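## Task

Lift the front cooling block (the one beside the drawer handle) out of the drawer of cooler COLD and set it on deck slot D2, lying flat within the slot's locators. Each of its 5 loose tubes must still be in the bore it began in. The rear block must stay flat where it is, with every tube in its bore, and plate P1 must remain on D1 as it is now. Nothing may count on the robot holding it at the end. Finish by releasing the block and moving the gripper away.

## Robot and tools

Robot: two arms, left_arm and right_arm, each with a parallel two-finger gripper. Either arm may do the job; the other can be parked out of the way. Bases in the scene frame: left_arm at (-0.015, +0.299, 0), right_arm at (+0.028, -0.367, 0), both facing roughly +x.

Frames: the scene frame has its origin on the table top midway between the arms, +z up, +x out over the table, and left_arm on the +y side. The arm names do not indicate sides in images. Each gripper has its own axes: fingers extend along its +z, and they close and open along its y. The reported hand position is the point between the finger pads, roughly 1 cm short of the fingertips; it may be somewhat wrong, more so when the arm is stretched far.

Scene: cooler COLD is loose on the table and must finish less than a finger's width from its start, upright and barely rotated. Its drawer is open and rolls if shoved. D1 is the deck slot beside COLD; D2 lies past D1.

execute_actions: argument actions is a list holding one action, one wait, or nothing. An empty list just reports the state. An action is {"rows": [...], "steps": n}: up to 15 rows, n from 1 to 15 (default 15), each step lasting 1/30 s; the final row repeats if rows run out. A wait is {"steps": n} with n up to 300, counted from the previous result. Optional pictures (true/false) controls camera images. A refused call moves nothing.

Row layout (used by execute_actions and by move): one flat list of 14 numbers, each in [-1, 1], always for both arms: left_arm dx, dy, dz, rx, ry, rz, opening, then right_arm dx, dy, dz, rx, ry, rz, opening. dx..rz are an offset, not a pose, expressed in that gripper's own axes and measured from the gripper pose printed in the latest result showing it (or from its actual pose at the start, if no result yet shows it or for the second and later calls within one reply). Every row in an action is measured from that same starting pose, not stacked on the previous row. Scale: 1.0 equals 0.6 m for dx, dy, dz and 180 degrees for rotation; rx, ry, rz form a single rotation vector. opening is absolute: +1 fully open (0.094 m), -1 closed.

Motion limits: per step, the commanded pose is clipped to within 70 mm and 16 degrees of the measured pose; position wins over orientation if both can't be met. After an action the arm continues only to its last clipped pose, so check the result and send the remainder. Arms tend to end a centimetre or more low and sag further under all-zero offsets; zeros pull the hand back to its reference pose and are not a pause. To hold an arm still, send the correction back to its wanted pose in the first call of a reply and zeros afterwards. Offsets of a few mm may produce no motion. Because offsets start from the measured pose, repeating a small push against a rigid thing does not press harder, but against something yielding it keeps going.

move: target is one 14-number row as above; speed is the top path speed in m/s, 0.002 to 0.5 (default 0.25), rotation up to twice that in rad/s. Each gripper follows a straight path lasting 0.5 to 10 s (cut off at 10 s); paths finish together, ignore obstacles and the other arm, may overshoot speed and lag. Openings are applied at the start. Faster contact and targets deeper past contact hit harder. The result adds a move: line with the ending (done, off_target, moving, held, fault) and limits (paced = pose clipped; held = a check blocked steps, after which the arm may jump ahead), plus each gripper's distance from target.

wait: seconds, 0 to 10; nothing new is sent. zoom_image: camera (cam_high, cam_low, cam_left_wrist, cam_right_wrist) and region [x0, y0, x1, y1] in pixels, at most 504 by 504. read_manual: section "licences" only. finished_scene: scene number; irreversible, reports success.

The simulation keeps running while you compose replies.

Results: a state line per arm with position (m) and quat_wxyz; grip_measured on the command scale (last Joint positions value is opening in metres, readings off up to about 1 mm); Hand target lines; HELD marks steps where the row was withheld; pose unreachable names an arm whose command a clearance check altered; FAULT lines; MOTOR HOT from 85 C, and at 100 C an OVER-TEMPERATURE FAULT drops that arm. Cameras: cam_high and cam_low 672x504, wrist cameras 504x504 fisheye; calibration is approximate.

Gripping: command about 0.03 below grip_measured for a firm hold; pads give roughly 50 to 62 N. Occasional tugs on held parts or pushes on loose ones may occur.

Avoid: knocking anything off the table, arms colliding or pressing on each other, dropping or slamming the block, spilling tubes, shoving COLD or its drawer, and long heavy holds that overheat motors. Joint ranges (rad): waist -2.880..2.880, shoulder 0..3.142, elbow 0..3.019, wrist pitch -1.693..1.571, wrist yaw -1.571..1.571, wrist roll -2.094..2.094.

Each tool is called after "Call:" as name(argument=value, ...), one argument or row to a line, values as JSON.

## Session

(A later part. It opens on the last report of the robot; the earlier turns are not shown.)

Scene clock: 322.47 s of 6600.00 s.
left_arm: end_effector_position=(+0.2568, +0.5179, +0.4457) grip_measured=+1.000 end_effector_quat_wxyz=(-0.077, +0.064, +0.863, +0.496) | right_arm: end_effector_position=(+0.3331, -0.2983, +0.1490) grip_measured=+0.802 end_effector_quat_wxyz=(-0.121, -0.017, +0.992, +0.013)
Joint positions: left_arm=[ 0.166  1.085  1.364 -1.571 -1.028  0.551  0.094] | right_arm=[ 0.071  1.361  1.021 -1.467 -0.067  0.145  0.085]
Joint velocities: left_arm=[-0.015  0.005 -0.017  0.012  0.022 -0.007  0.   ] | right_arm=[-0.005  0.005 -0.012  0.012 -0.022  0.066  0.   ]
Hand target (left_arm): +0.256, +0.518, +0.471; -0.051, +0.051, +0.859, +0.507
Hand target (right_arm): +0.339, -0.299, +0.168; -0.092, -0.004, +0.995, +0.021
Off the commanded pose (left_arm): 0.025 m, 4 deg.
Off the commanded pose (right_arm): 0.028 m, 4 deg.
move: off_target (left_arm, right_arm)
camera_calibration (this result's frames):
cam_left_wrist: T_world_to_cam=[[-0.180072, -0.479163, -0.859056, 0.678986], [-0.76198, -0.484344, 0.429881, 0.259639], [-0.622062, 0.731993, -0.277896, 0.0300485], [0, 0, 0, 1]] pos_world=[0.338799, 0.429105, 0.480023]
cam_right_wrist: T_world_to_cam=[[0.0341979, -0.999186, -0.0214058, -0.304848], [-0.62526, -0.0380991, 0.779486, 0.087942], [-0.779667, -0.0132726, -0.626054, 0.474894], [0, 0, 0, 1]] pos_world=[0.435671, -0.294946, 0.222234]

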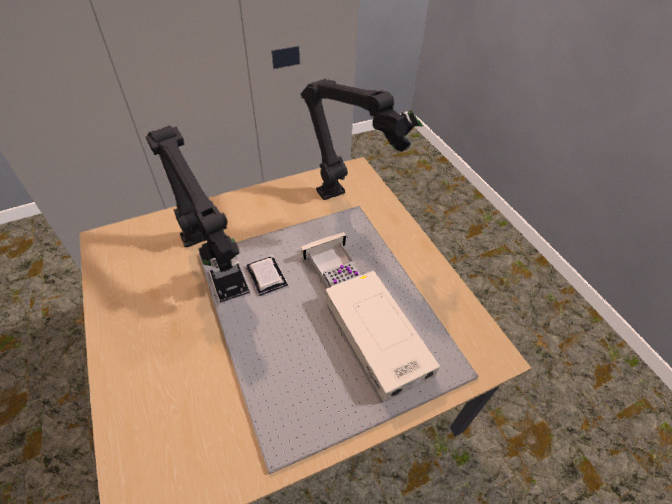

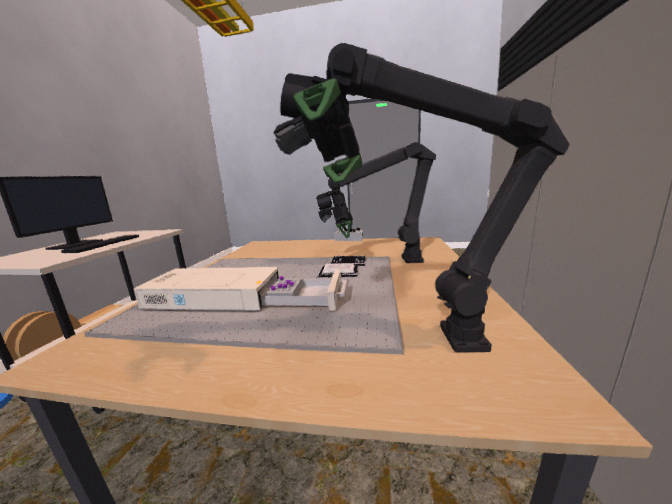

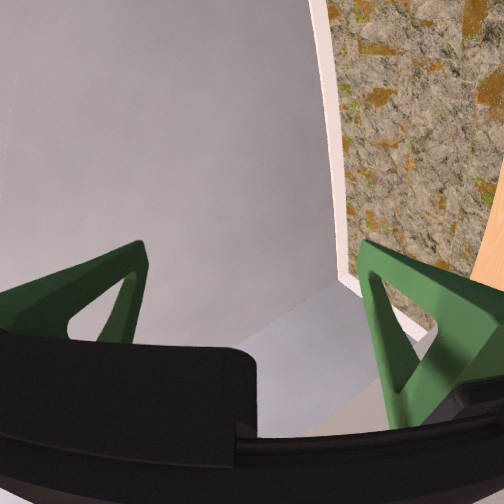

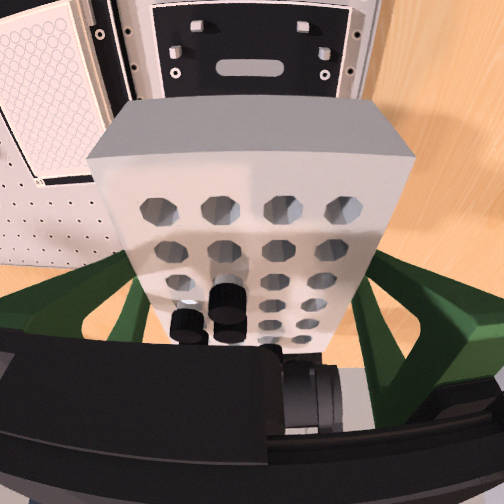

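Call:
move(
  target=[0.008,0.036,-0.021,-0.008,-0.01,-0.016,1,-0.034,0.008,0.081,0.008,-0.016,0.003,0.76],
  speed=0.05,
)

Call:
zoom_image(
  camera="cam_high",
  region=[180, 230, 300, 320],
)

Call:
zoom_image(
  camera="cam_low",
  region=[300, 220, 400, 290],
)

Scene clock: 330.20 s of 6600.00 s.
left_arm: end_effector_position=(+0.2567, +0.5179, +0.4459) grip_measured=+1.000 end_effector_quat_wxyz=(-0.077, +0.064, +0.863, +0.496) | right_arm: end_effector_position=(+0.3344, -0.2986, +0.0865) grip_measured=+0.802 end_effector_quat_wxyz=(-0.114, -0.013, +0.993, -0.000)
Joint positions: left_arm=[ 0.166  1.085  1.364 -1.571 -1.028  0.551  0.094] | right_arm=[ 0.083  1.431  0.913 -1.277 -0.041  0.167  0.085]
Joint velocities: left_arm=[-0.005  0.005  0.002 -0.007 -0.007 -0.037  0.   ] | right_arm=[-0.015 -0.005  0.002  0.007 -0.051 -0.037 -0.   ]
Hand target (left_arm): +0.256, +0.518, +0.471; -0.050, +0.051, +0.859, +0.507
Hand target (right_arm): +0.342, -0.292, +0.097; -0.097, -0.013, +0.995, +0.000
Off the commanded pose (left_arm): 0.025 m, 4 deg.
Off the commanded pose (right_arm): 0.014 m, 2 deg.
After step 90, 3.37 s passed at rest.
move: off_target (left_arm, right_arm)
camera_calibration (this result's frames):
cam_left_wrist: T_world_to_cam=[[-0.179754, -0.479084, -0.859167, 0.678974], [-0.762139, -0.484384, 0.429554, 0.259695], [-0.621959, 0.732018, -0.278058, 0.0300613], [0, 0, 0, 1]] pos_world=[0.338669, 0.429072, 0.480158]
cam_right_wrist: T_world_to_cam=[[0.0307571, -0.999508, 0.0060709, -0.307809], [-0.637822, -0.0149501, 0.770038, 0.149411], [-0.769569, -0.0275563, -0.637969, 0.430169], [0, 0, 0, 1]] pos_world=[0.435809, -0.293571, 0.161251]

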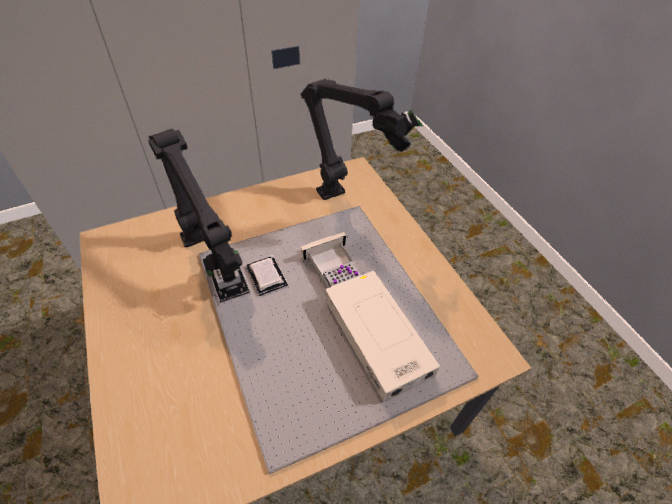

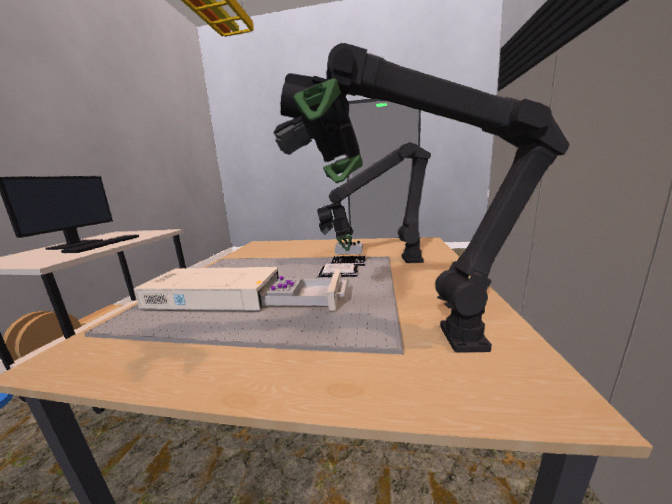

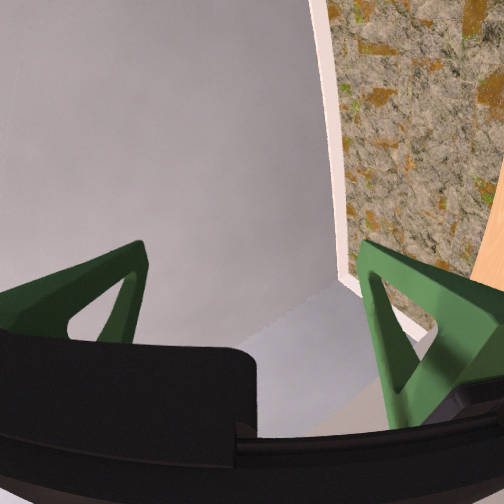

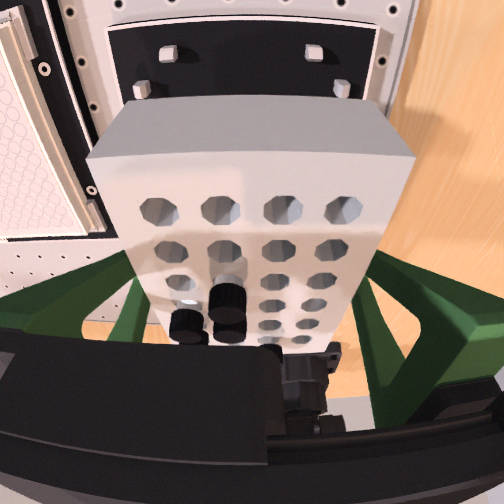

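Region (180, 230, 300, 320) of cam_high's 672x504 image, scaled by 4.200, with more detail than that image has; it fills the top 378 rows of this view, and the rest is white.

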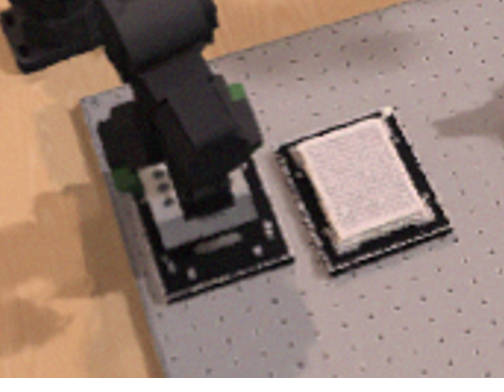

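Region (300, 220, 400, 290) of cam_low's 672x504 image, scaled by 5.040, with more detail than that image has; it fills the top 353 rows of this view, and the rest is white.

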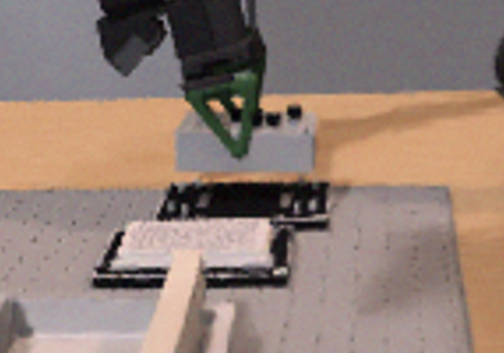

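Call:
move(
  target=[0.008,0.036,-0.021,-0.008,-0.01,-0.016,1,-0.02,0.018,0.013,0,-0.005,0,0.76],
  speed=0.02,
)

Call:
zoom_image(
  camera="cam_right_wrist",
  region=[60, 10, 440, 200],
)

Call:
zoom_image(
  camera="cam_low",
  region=[320, 230, 380, 275],
)

Scene clock: 338.83 s of 6600.00 s.
left_arm: end_effector_position=(+0.2567, +0.5179, +0.4459) grip_measured=+1.000 end_effector_quat_wxyz=(-0.077, +0.064, +0.863, +0.496) | right_arm: end_effector_position=(+0.3332, -0.2961, +0.0649) grip_measured=+0.802 end_effector_quat_wxyz=(-0.124, -0.013, +0.992, -0.003)
Joint positions: left_arm=[ 0.166  1.085  1.364 -1.571 -1.028  0.551  0.094] | right_arm=[ 0.091  1.477  0.893 -1.232 -0.041  0.175  0.085]
Joint velocities: left_arm=[ 0.005 -0.005  0.007 -0.017 -0.022 -0.022  0.   ] | right_arm=[-0.005 -0.015  0.007 -0.007  0.022  0.066 -0.001]
Hand target (left_arm): +0.256, +0.518, +0.471; -0.050, +0.051, +0.859, +0.507
Hand target (right_arm): +0.344, -0.288, +0.076; -0.106, -0.013, +0.994, -0.000
Off the commanded pose (left_arm): 0.025 m, 4 deg.
Off the commanded pose (right_arm): 0.018 m, 2 deg.
After step 90, 3.80 s passed at rest.
move: off_target (left_arm, right_arm)
camera_calibration (this result's frames):
cam_left_wrist: T_world_to_cam=[[-0.179754, -0.479084, -0.859167, 0.678974], [-0.762139, -0.484384, 0.429554, 0.259695], [-0.621959, 0.732018, -0.278058, 0.0300613], [0, 0, 0, 1]] pos_world=[0.338669, 0.429072, 0.480158]
cam_right_wrist: T_world_to_cam=[[0.0315445, -0.999436, 0.0115455, -0.305803], [-0.621895, -0.0105829, 0.783029, 0.160454], [-0.782465, -0.0318803, -0.621878, 0.417501], [0, 0, 0, 1]] pos_world=[0.436112, -0.290622, 0.137525]

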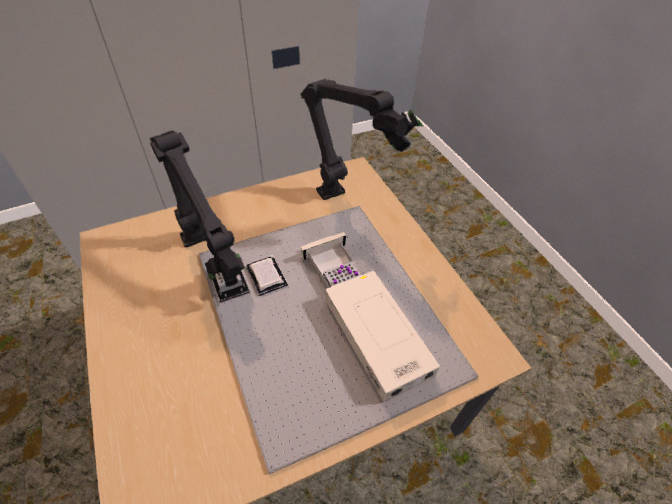

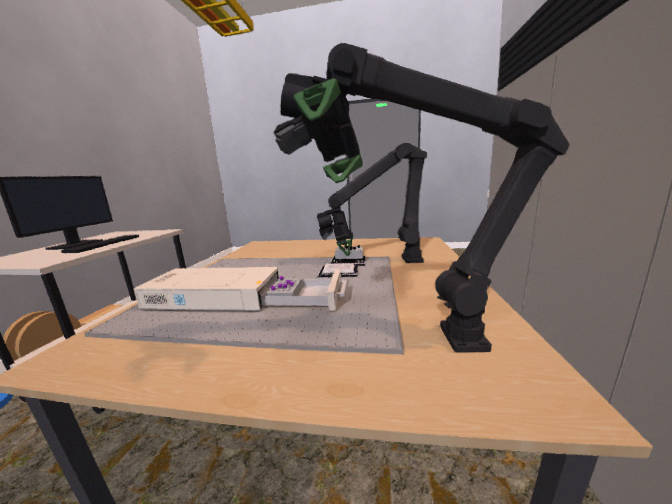

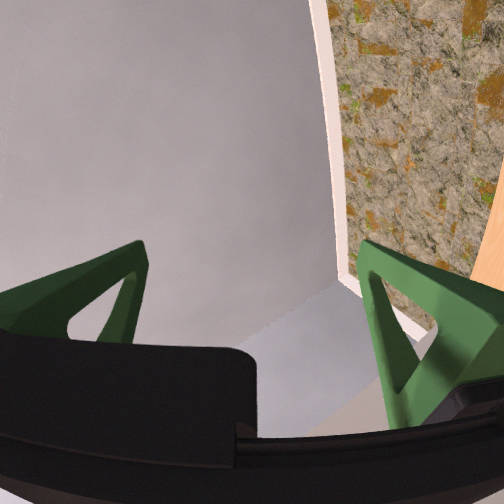

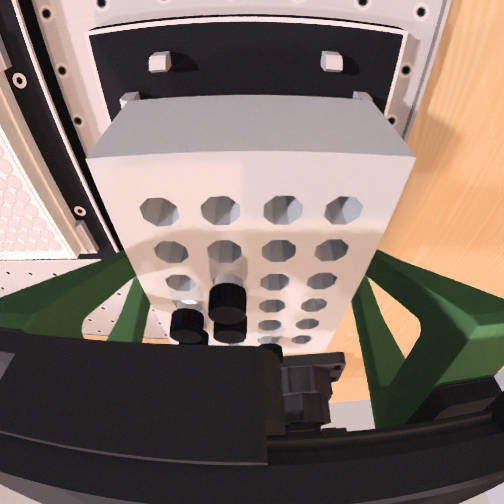

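Region (60, 10, 440, 200) of cam_right_wrist's 504x504 image, scaled by 1.326, with more detail than that image has.

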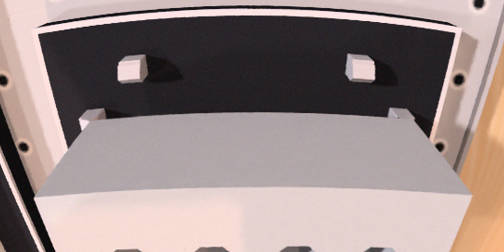

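Region (320, 230, 380, 275) of cam_low's 672x504 image, scaled by 8.400, with more detail than that image has; it fills the top 378 rows of this view, and the rest is white.

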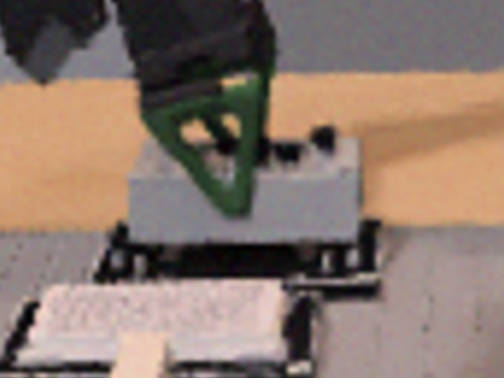

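Call:
execute_actions(
  actions=[
    {"rows":[[0.008,0.036,-0.021,-0.008,-0.01,-0.016,1,-0.023,0.017,-0.014,-0.002,-0.0115,0,0.76]],"steps":15},
  ],
)

Scene clock: 345.03 s of 6600.00 s.
left_arm: end_effector_position=(+0.2566, +0.5178, +0.4460) grip_measured=+1.000 end_effector_quat_wxyz=(-0.077, +0.064, +0.863, +0.496) | right_arm: end_effector_position=(+0.3357, -0.2947, +0.0577) grip_measured=+0.802 end_effector_quat_wxyz=(-0.126, -0.013, +0.992, -0.004)
Joint positions: left_arm=[ 0.166  1.084  1.364 -1.571 -1.028  0.551  0.094] | right_arm=[ 0.094  1.498  0.893 -1.214 -0.041  0.178  0.085]
Joint velocities: left_arm=[-0.005  0.015  0.007 -0.022  0.007 -0.007  0.   ] | right_arm=[-0.005 -0.024 -0.002  0.022  0.022 -0.007 -0.001]
Hand target (left_arm): +0.256, +0.518, +0.471; -0.050, +0.051, +0.859, +0.507
Hand target (right_arm): +0.348, -0.286, +0.070; -0.106, -0.013, +0.994, +0.000
Off the commanded pose (left_arm): 0.025 m, 4 deg.
Off the commanded pose (right_arm): 0.020 m, 2 deg.
Steps of this call (steps 1 to 90: nothing new was sent; then 2.70 s passed at rest; steps 91 to 105: all 15 steps of this action). Readings (end_effector_position):
91: left_arm (+0.2567, +0.5179, +0.4459) | right_arm (+0.3336, -0.2960, +0.0645)
92: left_arm (+0.2567, +0.5179, +0.4459) | right_arm (+0.3343, -0.2958, +0.0636)
94: left_arm (+0.2566, +0.5178, +0.4460) | right_arm (+0.3357, -0.2951, +0.0607)
98: left_arm (+0.2566, +0.5178, +0.4460) | right_arm (+0.3357, -0.2947, +0.0577)
105: the state above
camera_calibration (this result's frames):
cam_left_wrist: T_world_to_cam=[[-0.179436, -0.479004, -0.859277, 0.678963], [-0.762298, -0.484424, 0.429227, 0.259751], [-0.621856, 0.732044, -0.278221, 0.0300741], [0, 0, 0, 1]] pos_world=[0.33854, 0.42904, 0.480293]
cam_right_wrist: T_world_to_cam=[[0.0316681, -0.999416, 0.0128102, -0.304525], [-0.619282, -0.00955964, 0.785111, 0.166945], [-0.78453, -0.0327961, -0.619223, 0.415283], [0, 0, 0, 1]] pos_world=[0.438832, -0.289132, 0.129983]

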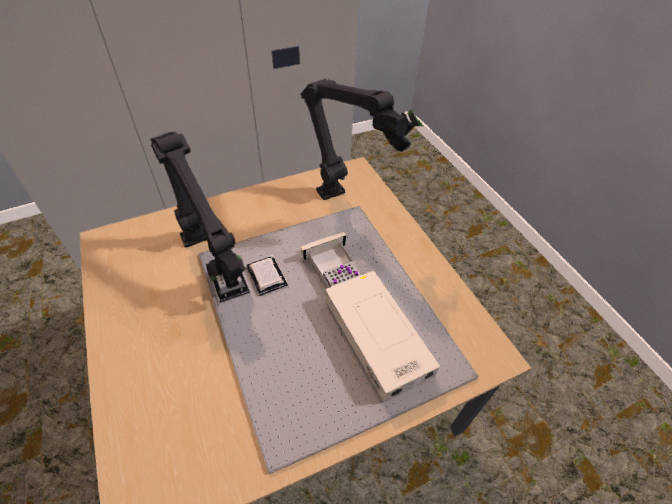

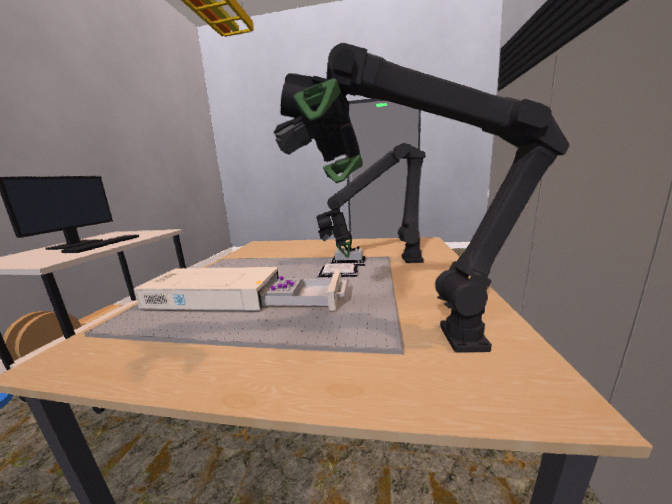

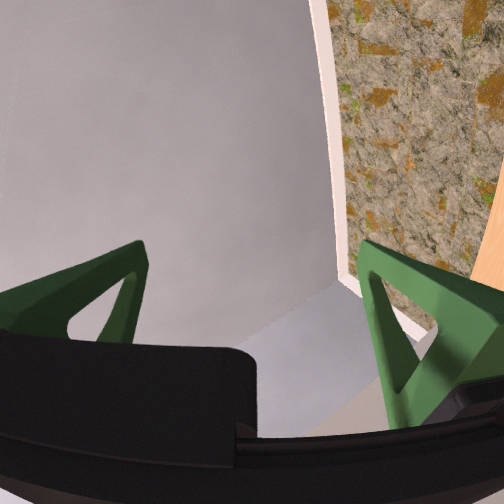

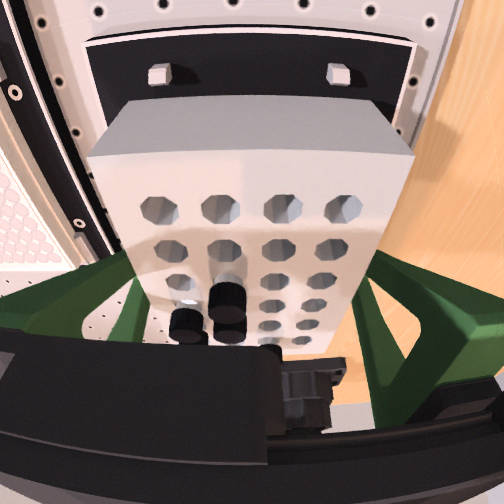

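Call:
execute_actions(
  actions=[
    {"rows":[[0.008,0.036,-0.021,-0.008,-0.01,-0.016,1,-0.0205,0.015,-0.0155,-0.002,-0.014,0,0.76]],"steps":15},
  ],
)

Call:
zoom_image(
  camera="cam_low",
  region=[320, 230, 380, 275],
)

Scene clock: 349.23 s of 6600.00 s.
left_arm: end_effector_position=(+0.2564, +0.5178, +0.4461) grip_measured=+1.000 end_effector_quat_wxyz=(-0.077, +0.064, +0.863, +0.496) | right_arm: end_effector_position=(+0.3360, -0.2948, +0.0577) grip_measured=+0.802 end_effector_quat_wxyz=(-0.125, -0.012, +0.992, -0.004)
Joint positions: left_arm=[ 0.166  1.084  1.364 -1.571 -1.028  0.551  0.094] | right_arm=[ 0.094  1.498  0.893 -1.213 -0.041  0.18   0.085]
Joint velocities: left_arm=[-0.005 -0.015 -0.012  0.007 -0.066 -0.066  0.   ] | right_arm=[-0.005 -0.015 -0.002 -0.012  0.007  0.066 -0.   ]
Hand target (left_arm): +0.256, +0.518, +0.471; -0.050, +0.051, +0.859, +0.507
Hand target (right_arm): +0.349, -0.286, +0.064; -0.104, -0.013, +0.995, -0.001
Off the commanded pose (left_arm): 0.025 m, 4 deg.
Off the commanded pose (right_arm): 0.018 m, 2 deg.
Steps of this call (steps 1 to 90: nothing new was sent; then 0.70 s passed at rest; steps 91 to 105: all 15 steps of this action). Readings (end_effector_position):
91: left_arm (+0.2566, +0.5178, +0.4460) | right_arm (+0.3358, -0.2947, +0.0577)
92: left_arm (+0.2566, +0.5178, +0.4460) | right_arm (+0.3359, -0.2947, +0.0577)
94: left_arm (+0.2566, +0.5178, +0.4460) | right_arm (+0.3359, -0.2947, +0.0577)
98: left_arm (+0.2564, +0.5178, +0.4461) | right_arm (+0.3360, -0.2948, +0.0577)
105: the state above
camera_calibration (this result's frames):
cam_left_wrist: T_world_to_cam=[[-0.179118, -0.478925, -0.859388, 0.678951], [-0.762457, -0.484463, 0.4289, 0.259806], [-0.621753, 0.73207, -0.278383, 0.0300869], [0, 0, 0, 1]] pos_world=[0.33841, 0.429008, 0.480427]
cam_right_wrist: T_world_to_cam=[[0.0296221, -0.999464, 0.013903, -0.303995], [-0.620318, -0.00747482, 0.784315, 0.168193], [-0.783791, -0.0318574, -0.620207, 0.415549], [0, 0, 0, 1]] pos_world=[0.439042, -0.289337, 0.130037]

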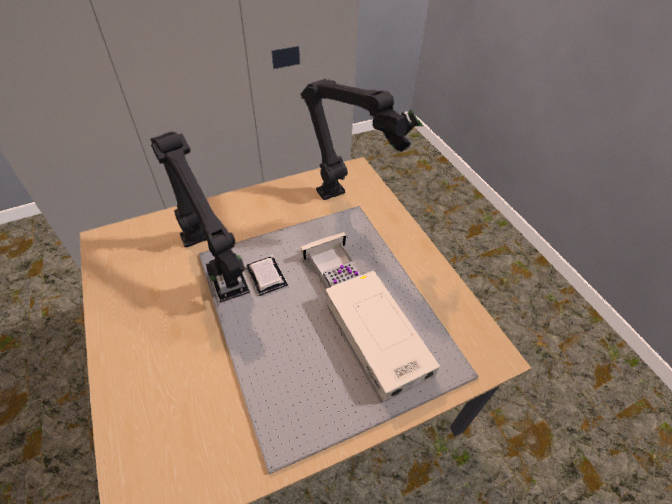

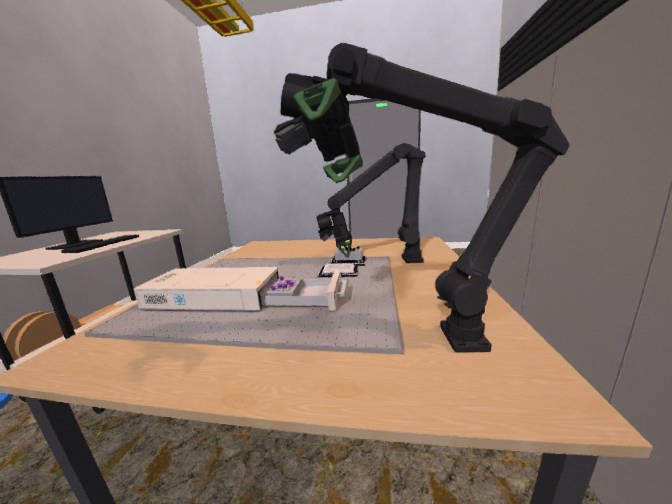

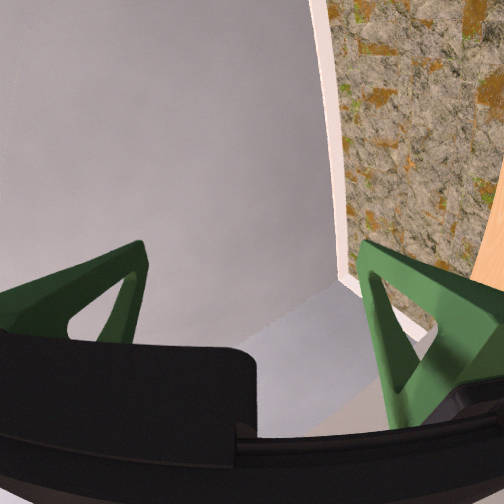

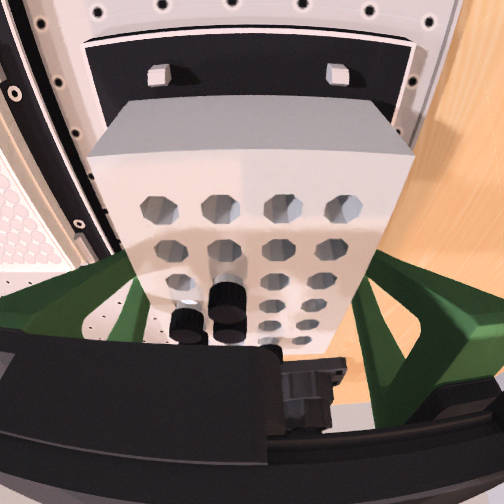

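Region (320, 230, 380, 275) of cam_low's 672x504 image, scaled by 8.400, with more detail than that image has; it fills the top 378 rows of this view, and the rest is white.

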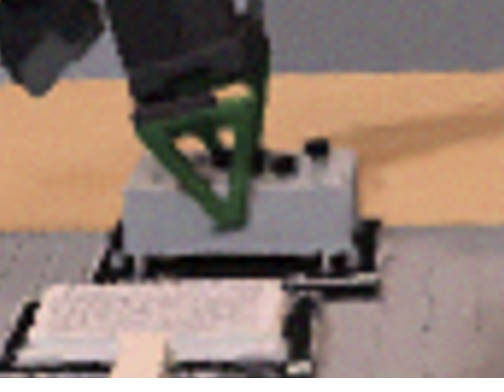

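Call:
execute_actions(
  actions=[
    {"rows":[[0.008,0.036,-0.021,-0.008,-0.01,-0.016,1,-0.029,0.015,-0.028,-0.002,-0.016,-0.003,0.76]],"steps":15},
  ],
)

Scene clock: 352.60 s of 6600.00 s.
left_arm: end_effector_position=(+0.2564, +0.5178, +0.4461) grip_measured=+1.000 end_effector_quat_wxyz=(-0.077, +0.064, +0.863, +0.496) | right_arm: end_effector_position=(+0.3360, -0.2949, +0.0577) grip_measured=+0.802 end_effector_quat_wxyz=(-0.125, -0.012, +0.992, -0.004)
Joint positions: left_arm=[ 0.166  1.084  1.364 -1.571 -1.028  0.551  0.094] | right_arm=[ 0.094  1.498  0.893 -1.213 -0.04   0.18   0.085]
Joint velocities: left_arm=[ 0.005 -0.024 -0.002 -0.007  0.037 -0.051  0.   ] | right_arm=[ 0.005 -0.015  0.012 -0.002  0.007  0.037  0.   ]
Hand target (left_arm): +0.256, +0.518, +0.471; -0.050, +0.051, +0.859, +0.507
Hand target (right_arm): +0.356, -0.286, +0.070; -0.100, -0.017, +0.995, -0.000
Off the commanded pose (left_arm): 0.025 m, 4 deg.
Off the commanded pose (right_arm): 0.026 m, 3 deg.
Steps of this call (steps 1 to 86: nothing new was sent; steps 87 to 101: all 15 steps of this action). Readings (end_effector_position):
87: left_arm (+0.2564, +0.5178, +0.4461) | right_arm (+0.3360, -0.2949, +0.0577)
88: left_arm (+0.2564, +0.5178, +0.4461) | right_arm (+0.3360, -0.2949, +0.0577)
90: left_arm (+0.2564, +0.5178, +0.4461) | right_arm (+0.3360, -0.2949, +0.0577)
94: left_arm (+0.2564, +0.5178, +0.4461) | right_arm (+0.3360, -0.2949, +0.0577)
101: the state above
camera_calibration (this result's frames):
cam_left_wrist: T_world_to_cam=[[-0.179118, -0.478925, -0.859388, 0.678951], [-0.762457, -0.484463, 0.4289, 0.259806], [-0.621753, 0.73207, -0.278383, 0.0300869], [0, 0, 0, 1]] pos_world=[0.33841, 0.429008, 0.480427]
cam_right_wrist: T_world_to_cam=[[0.0297144, -0.999457, 0.0142668, -0.304109], [-0.620378, -0.00724904, 0.78427, 0.168292], [-0.78374, -0.0321549, -0.620256, 0.415454], [0, 0, 0, 1]] pos_world=[0.439049, -0.289365, 0.13004]

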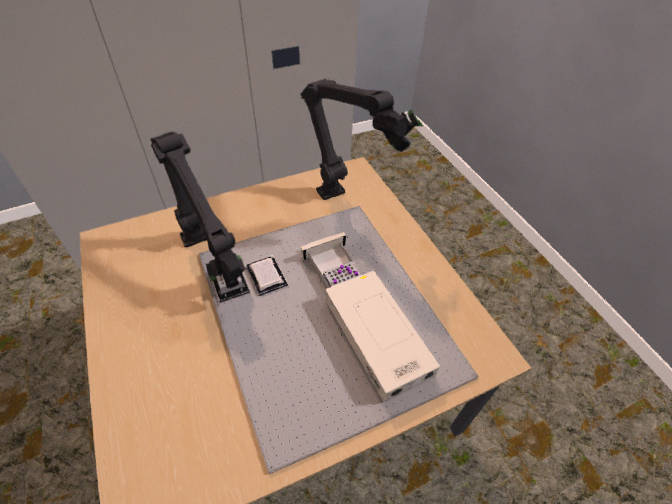

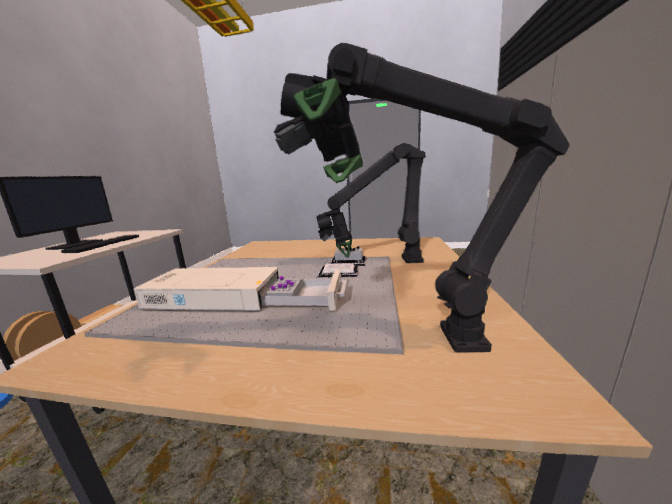

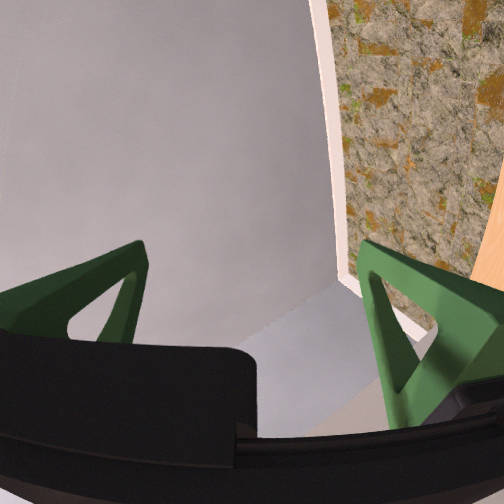

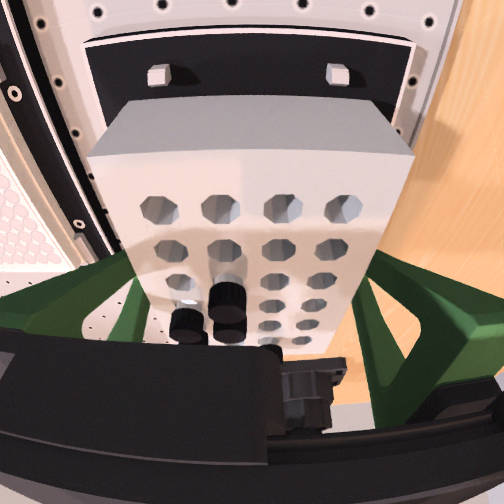

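Call:
execute_actions(
  actions=[
    {"rows":[[0.008,0.036,-0.021,-0.008,-0.01,-0.016,1,-0.04,0.019,-0.052,-0.0045,-0.025,-0.001,0.76]],"steps":15},
  ],
)

Scene clock: 358.07 s of 6600.00 s.
left_arm: end_effector_position=(+0.2563, +0.5178, +0.4462) grip_measured=+1.000 end_effector_quat_wxyz=(-0.077, +0.064, +0.863, +0.496) | right_arm: end_effector_position=(+0.3359, -0.2949, +0.0581) grip_measured=+0.802 end_effector_quat_wxyz=(-0.125, -0.012, +0.992, -0.004)
Joint positions: left_arm=[ 0.166  1.084  1.364 -1.571 -1.028  0.551  0.094] | right_arm=[ 0.094  1.498  0.894 -1.215 -0.04   0.18   0.085]
Joint velocities: left_arm=[-0.005 -0.015  0.012  0.002  0.022 -0.051  0.   ] | right_arm=[-0.005 -0.005  0.017 -0.037  0.022 -0.037 -0.001]
Hand target (left_arm): +0.256, +0.517, +0.471; -0.050, +0.051, +0.859, +0.507
Hand target (right_arm): +0.364, -0.283, +0.083; -0.086, -0.013, +0.996, +0.003
Off the commanded pose (left_arm): 0.025 m, 4 deg.
Off the commanded pose (right_arm): 0.041 m, 5 deg.
Steps of this call (steps 1 to 90: nothing new was sent; then 1.97 s passed at rest; steps 91 to 105: all 15 steps of this action). Readings (end_effector_position):
91: left_arm (+0.2564, +0.5178, +0.4461) | right_arm (+0.3360, -0.2949, +0.0579)
92: left_arm (+0.2563, +0.5178, +0.4462) | right_arm (+0.3359, -0.2949, +0.0581)
94: left_arm (+0.2563, +0.5178, +0.4462) | right_arm (+0.3359, -0.2949, +0.0581)
98: left_arm (+0.2563, +0.5178, +0.4462) | right_arm (+0.3359, -0.2949, +0.0581)
105: the state above
camera_calibration (this result's frames):
cam_left_wrist: T_world_to_cam=[[-0.1788, -0.478845, -0.859498, 0.67894], [-0.762615, -0.484503, 0.428573, 0.259862], [-0.62165, 0.732096, -0.278546, 0.0300996], [0, 0, 0, 1]] pos_world=[0.338281, 0.428975, 0.480562]
cam_right_wrist: T_world_to_cam=[[0.0297305, -0.999453, 0.0144717, -0.304136], [-0.619499, -0.00706209, 0.784965, 0.167661], [-0.784434, -0.0323026, -0.61937, 0.415839], [0, 0, 0, 1]] pos_world=[0.439106, -0.289353, 0.130352]

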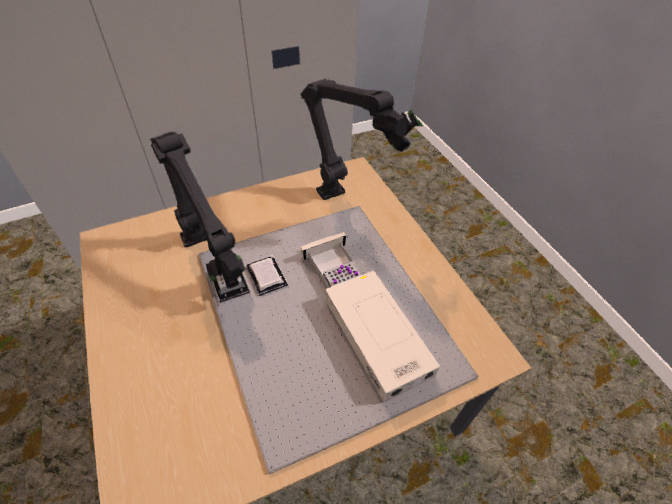

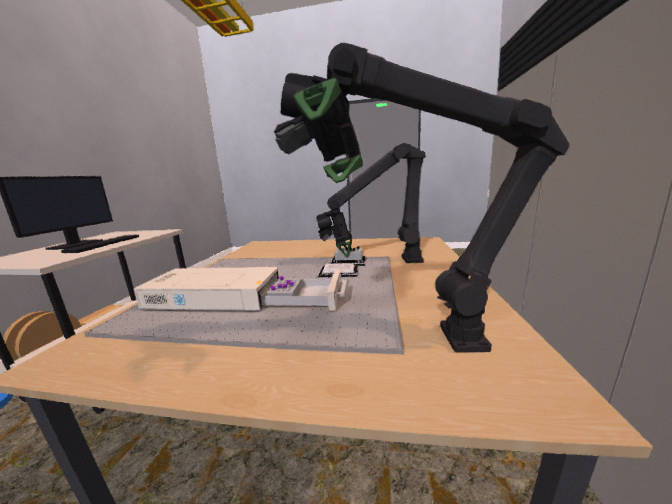

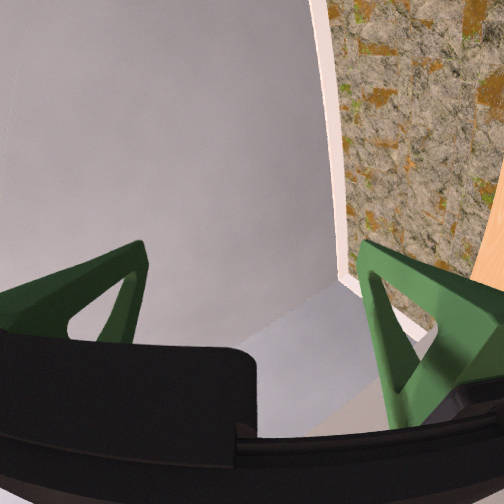

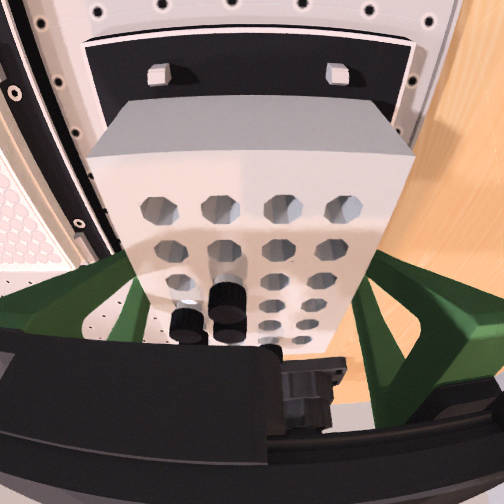

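Call:
execute_actions(
  actions=[
    {"rows":[[0.008,0.036,-0.021,-0.008,-0.01,-0.016,1,-0.047,0.021,-0.058,-0.005,-0.0285,-0.001,0.76]],"steps":15},
  ],
)

Scene clock: 363.53 s of 6600.00 s.
left_arm: end_effector_position=(+0.2562, +0.5177, +0.4463) grip_measured=+1.000 end_effector_quat_wxyz=(-0.077, +0.064, +0.863, +0.496) | right_arm: end_effector_position=(+0.3384, -0.2943, +0.0594) grip_measured=+0.802 end_effector_quat_wxyz=(-0.123, -0.012, +0.992, -0.004)
Joint positions: left_arm=[ 0.166  1.083  1.364 -1.571 -1.028  0.551  0.094] | right_arm=[ 0.094  1.498  0.899 -1.215 -0.04   0.181  0.085]
Joint velocities: left_arm=[-0.005 -0.015  0.007 -0.007 -0.066  0.037  0.   ] | right_arm=[-0.005 -0.005 -0.012  0.007  0.022  0.007 -0.   ]
Hand target (left_arm): +0.256, +0.517, +0.471; -0.050, +0.051, +0.859, +0.507
Hand target (right_arm): +0.369, -0.282, +0.085; -0.081, -0.013, +0.997, +0.004
Off the commanded pose (left_arm): 0.025 m, 4 deg.
Off the commanded pose (right_arm): 0.044 m, 5 deg.
Steps of this call (steps 1 to 90: nothing new was sent; then 1.97 s passed at rest; steps 91 to 105: all 15 steps of this action). Readings (end_effector_position):
91: left_arm (+0.2563, +0.5178, +0.4462) | right_arm (+0.3363, -0.2948, +0.0583)
92: left_arm (+0.2563, +0.5178, +0.4462) | right_arm (+0.3364, -0.2948, +0.0584)
94: left_arm (+0.2562, +0.5177, +0.4463) | right_arm (+0.3373, -0.2946, +0.0589)
98: left_arm (+0.2562, +0.5177, +0.4463) | right_arm (+0.3384, -0.2943, +0.0594)
105: the state above
camera_calibration (this result's frames):
cam_left_wrist: T_world_to_cam=[[-0.178482, -0.478766, -0.859609, 0.678928], [-0.762774, -0.484543, 0.428246, 0.259918], [-0.621547, 0.732121, -0.278708, 0.0301124], [0, 0, 0, 1]] pos_world=[0.338151, 0.428943, 0.480696]
cam_right_wrist: T_world_to_cam=[[0.0289127, -0.999489, 0.013633, -0.303389], [-0.623895, -0.00738843, 0.781473, 0.169738], [-0.780973, -0.0311, -0.62379, 0.418063], [0, 0, 0, 1]] pos_world=[0.441166, -0.288978, 0.132274]

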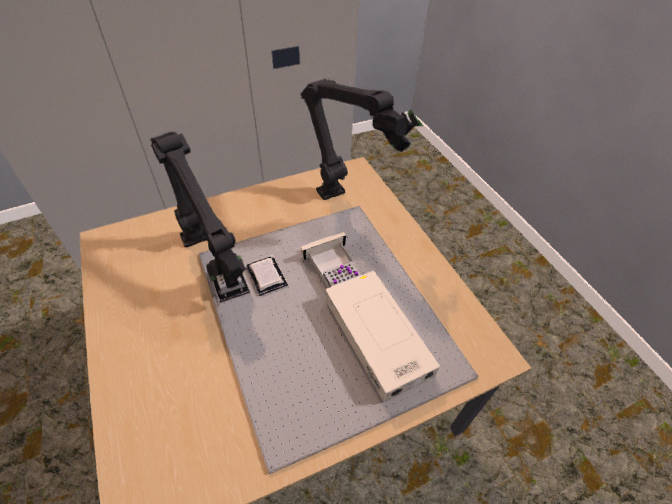

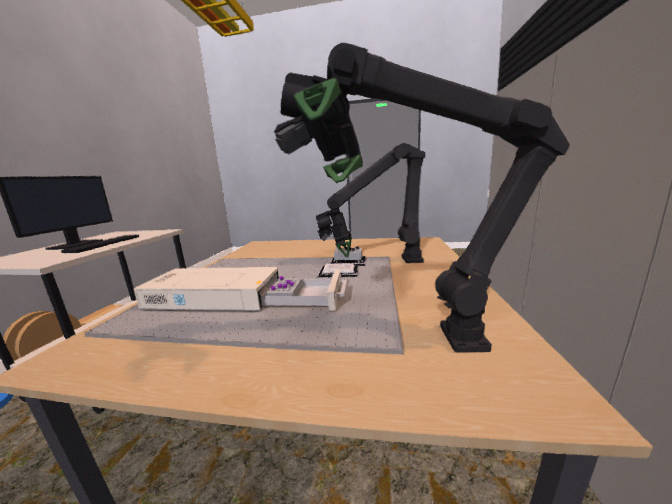

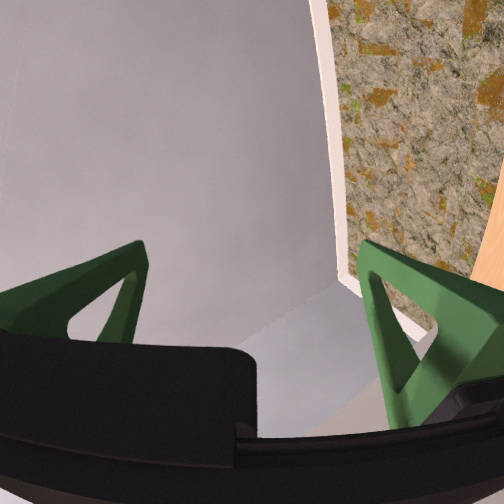

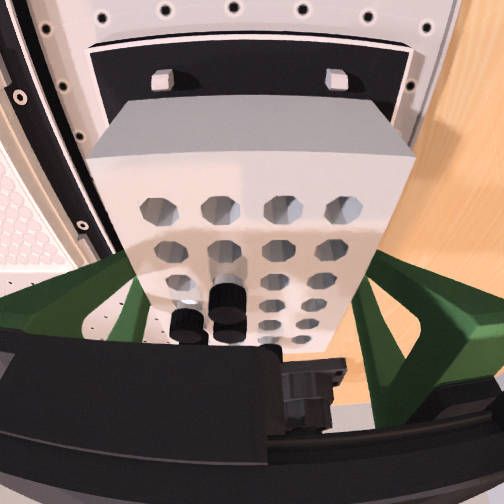

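Call:
execute_actions(
  actions=[
    {"rows":[[0.008,0.036,-0.021,-0.008,-0.01,-0.016,1,-0.018,0.014,-0.025,-0.002,-0.013,0,0.76],[0.008,0.036,-0.021,-0.008,-0.01,-0.016,1,-0.018,0.014,-0.025,-0.002,-0.013,0,0.76],[0.008,0.036,-0.021,-0.008,-0.01,-0.016,1,-0.018,0.014,-0.025,-0.002,-0.013,0,0.76],[0.008,0.036,-0.021,-0.008,-0.01,-0.016,1,-0.019,0.014,-0.02,-0.002,-0.013,0,0.76],[0.008,0.036,-0.021,-0.008,-0.01,-0.016,1,-0.019,0.014,-0.02,-0.002,-0.013,0,0.76],[0.008,0.036,-0.021,-0.008,-0.01,-0.016,1,-0.02,0.014,-0.016,-0.002,-0.013,0,0.76],[0.008,0.036,-0.021,-0.008,-0.01,-0.016,1,-0.02,0.014,-0.016,-0.002,-0.013,0,0.76],[0.008,0.036,-0.021,-0.008,-0.01,-0.016,1,-0.021,0.014,-0.012,-0.002,-0.013,0,0.76]],"steps":15},
  ],
)

Scene clock: 370.67 s of 6600.00 s.
left_arm: end_effector_position=(+0.2561, +0.5177, +0.4464) grip_measured=+1.000 end_effector_quat_wxyz=(-0.076, +0.064, +0.863, +0.496) | right_arm: end_effector_position=(+0.3415, -0.2939, +0.0561) grip_measured=+0.802 end_effector_quat_wxyz=(-0.119, -0.012, +0.993, -0.004)
Joint positions: left_arm=[ 0.166  1.083  1.364 -1.571 -1.028  0.551  0.094] | right_arm=[ 0.094  1.506  0.899 -1.199 -0.039  0.181  0.085]
Joint velocities: left_arm=[-0.005  0.005  0.002  0.022  0.007  0.007  0.   ] | right_arm=[-0.024  0.005 -0.012  0.002 -0.037 -0.022  0.   ]
Hand target (left_arm): +0.256, +0.517, +0.471; -0.050, +0.051, +0.859, +0.507
Hand target (right_arm): +0.352, -0.286, +0.063; -0.102, -0.012, +0.995, -0.001
Off the commanded pose (left_arm): 0.025 m, 4 deg.
Off the commanded pose (right_arm): 0.015 m, 2 deg.
Steps of this call (steps 1 to 90: nothing new was sent; then 3.63 s passed at rest; steps 91 to 105: all 15 steps of this action). Readings (end_effector_position):
91: left_arm (+0.2562, +0.5177, +0.4463) | right_arm (+0.3384, -0.2944, +0.0593)
92: left_arm (+0.2562, +0.5177, +0.4463) | right_arm (+0.3385, -0.2943, +0.0593)
94: left_arm (+0.2562, +0.5177, +0.4463) | right_arm (+0.3389, -0.2943, +0.0590)
98: left_arm (+0.2561, +0.5177, +0.4464) | right_arm (+0.3413, -0.2937, +0.0564)
105: the state above
camera_calibration (this result's frames):
cam_left_wrist: T_world_to_cam=[[-0.178164, -0.478686, -0.859719, 0.678916], [-0.762932, -0.484582, 0.427919, 0.259974], [-0.621443, 0.732147, -0.27887, 0.0301251], [0, 0, 0, 1]] pos_world=[0.338022, 0.428911, 0.480831]
cam_right_wrist: T_world_to_cam=[[0.028709, -0.999497, 0.0134455, -0.302893], [-0.629893, -0.0076451, 0.776645, 0.176518], [-0.776151, -0.0307659, -0.629796, 0.417239], [0, 0, 0, 1]] pos_world=[0.443724, -0.288555, 0.129757]

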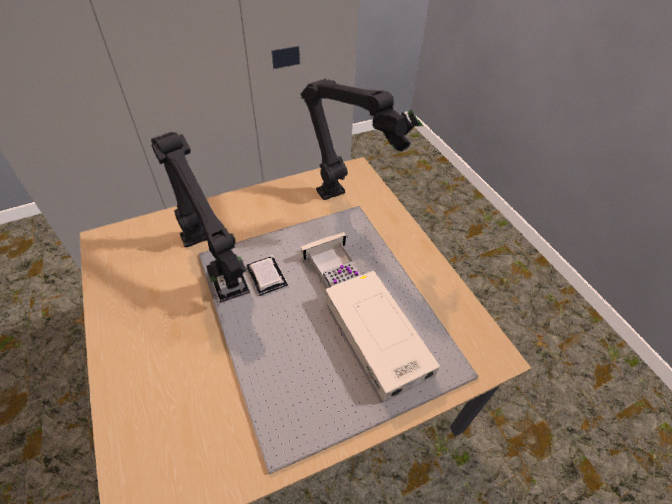

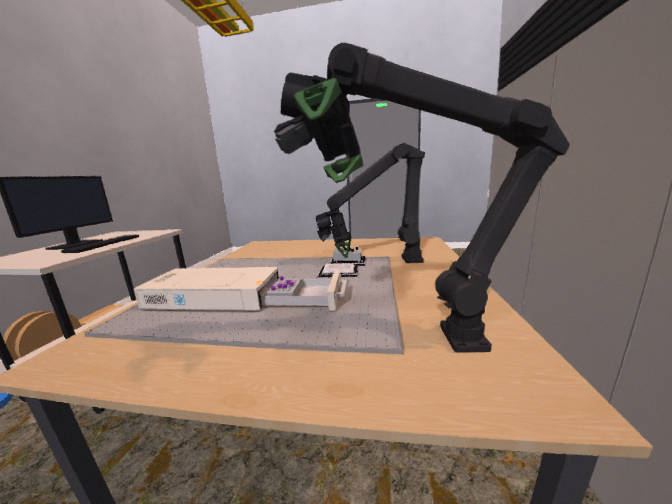

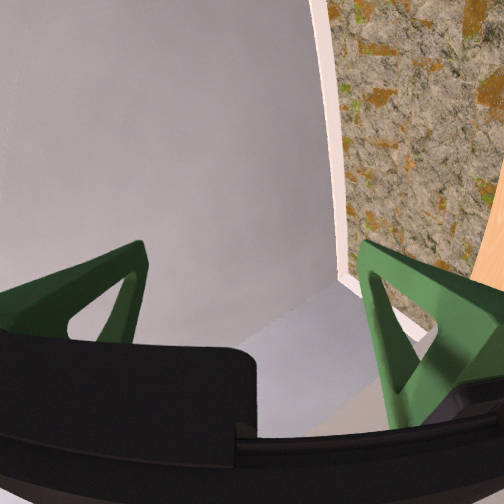

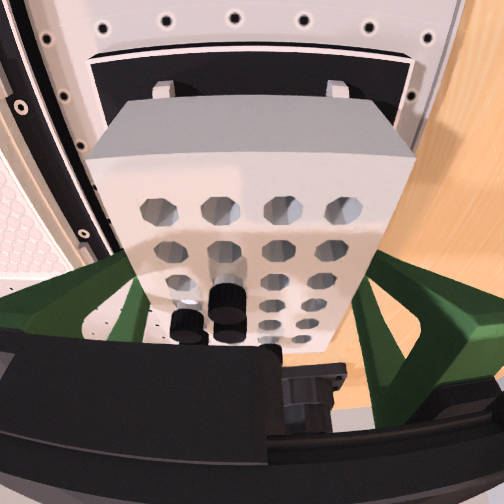

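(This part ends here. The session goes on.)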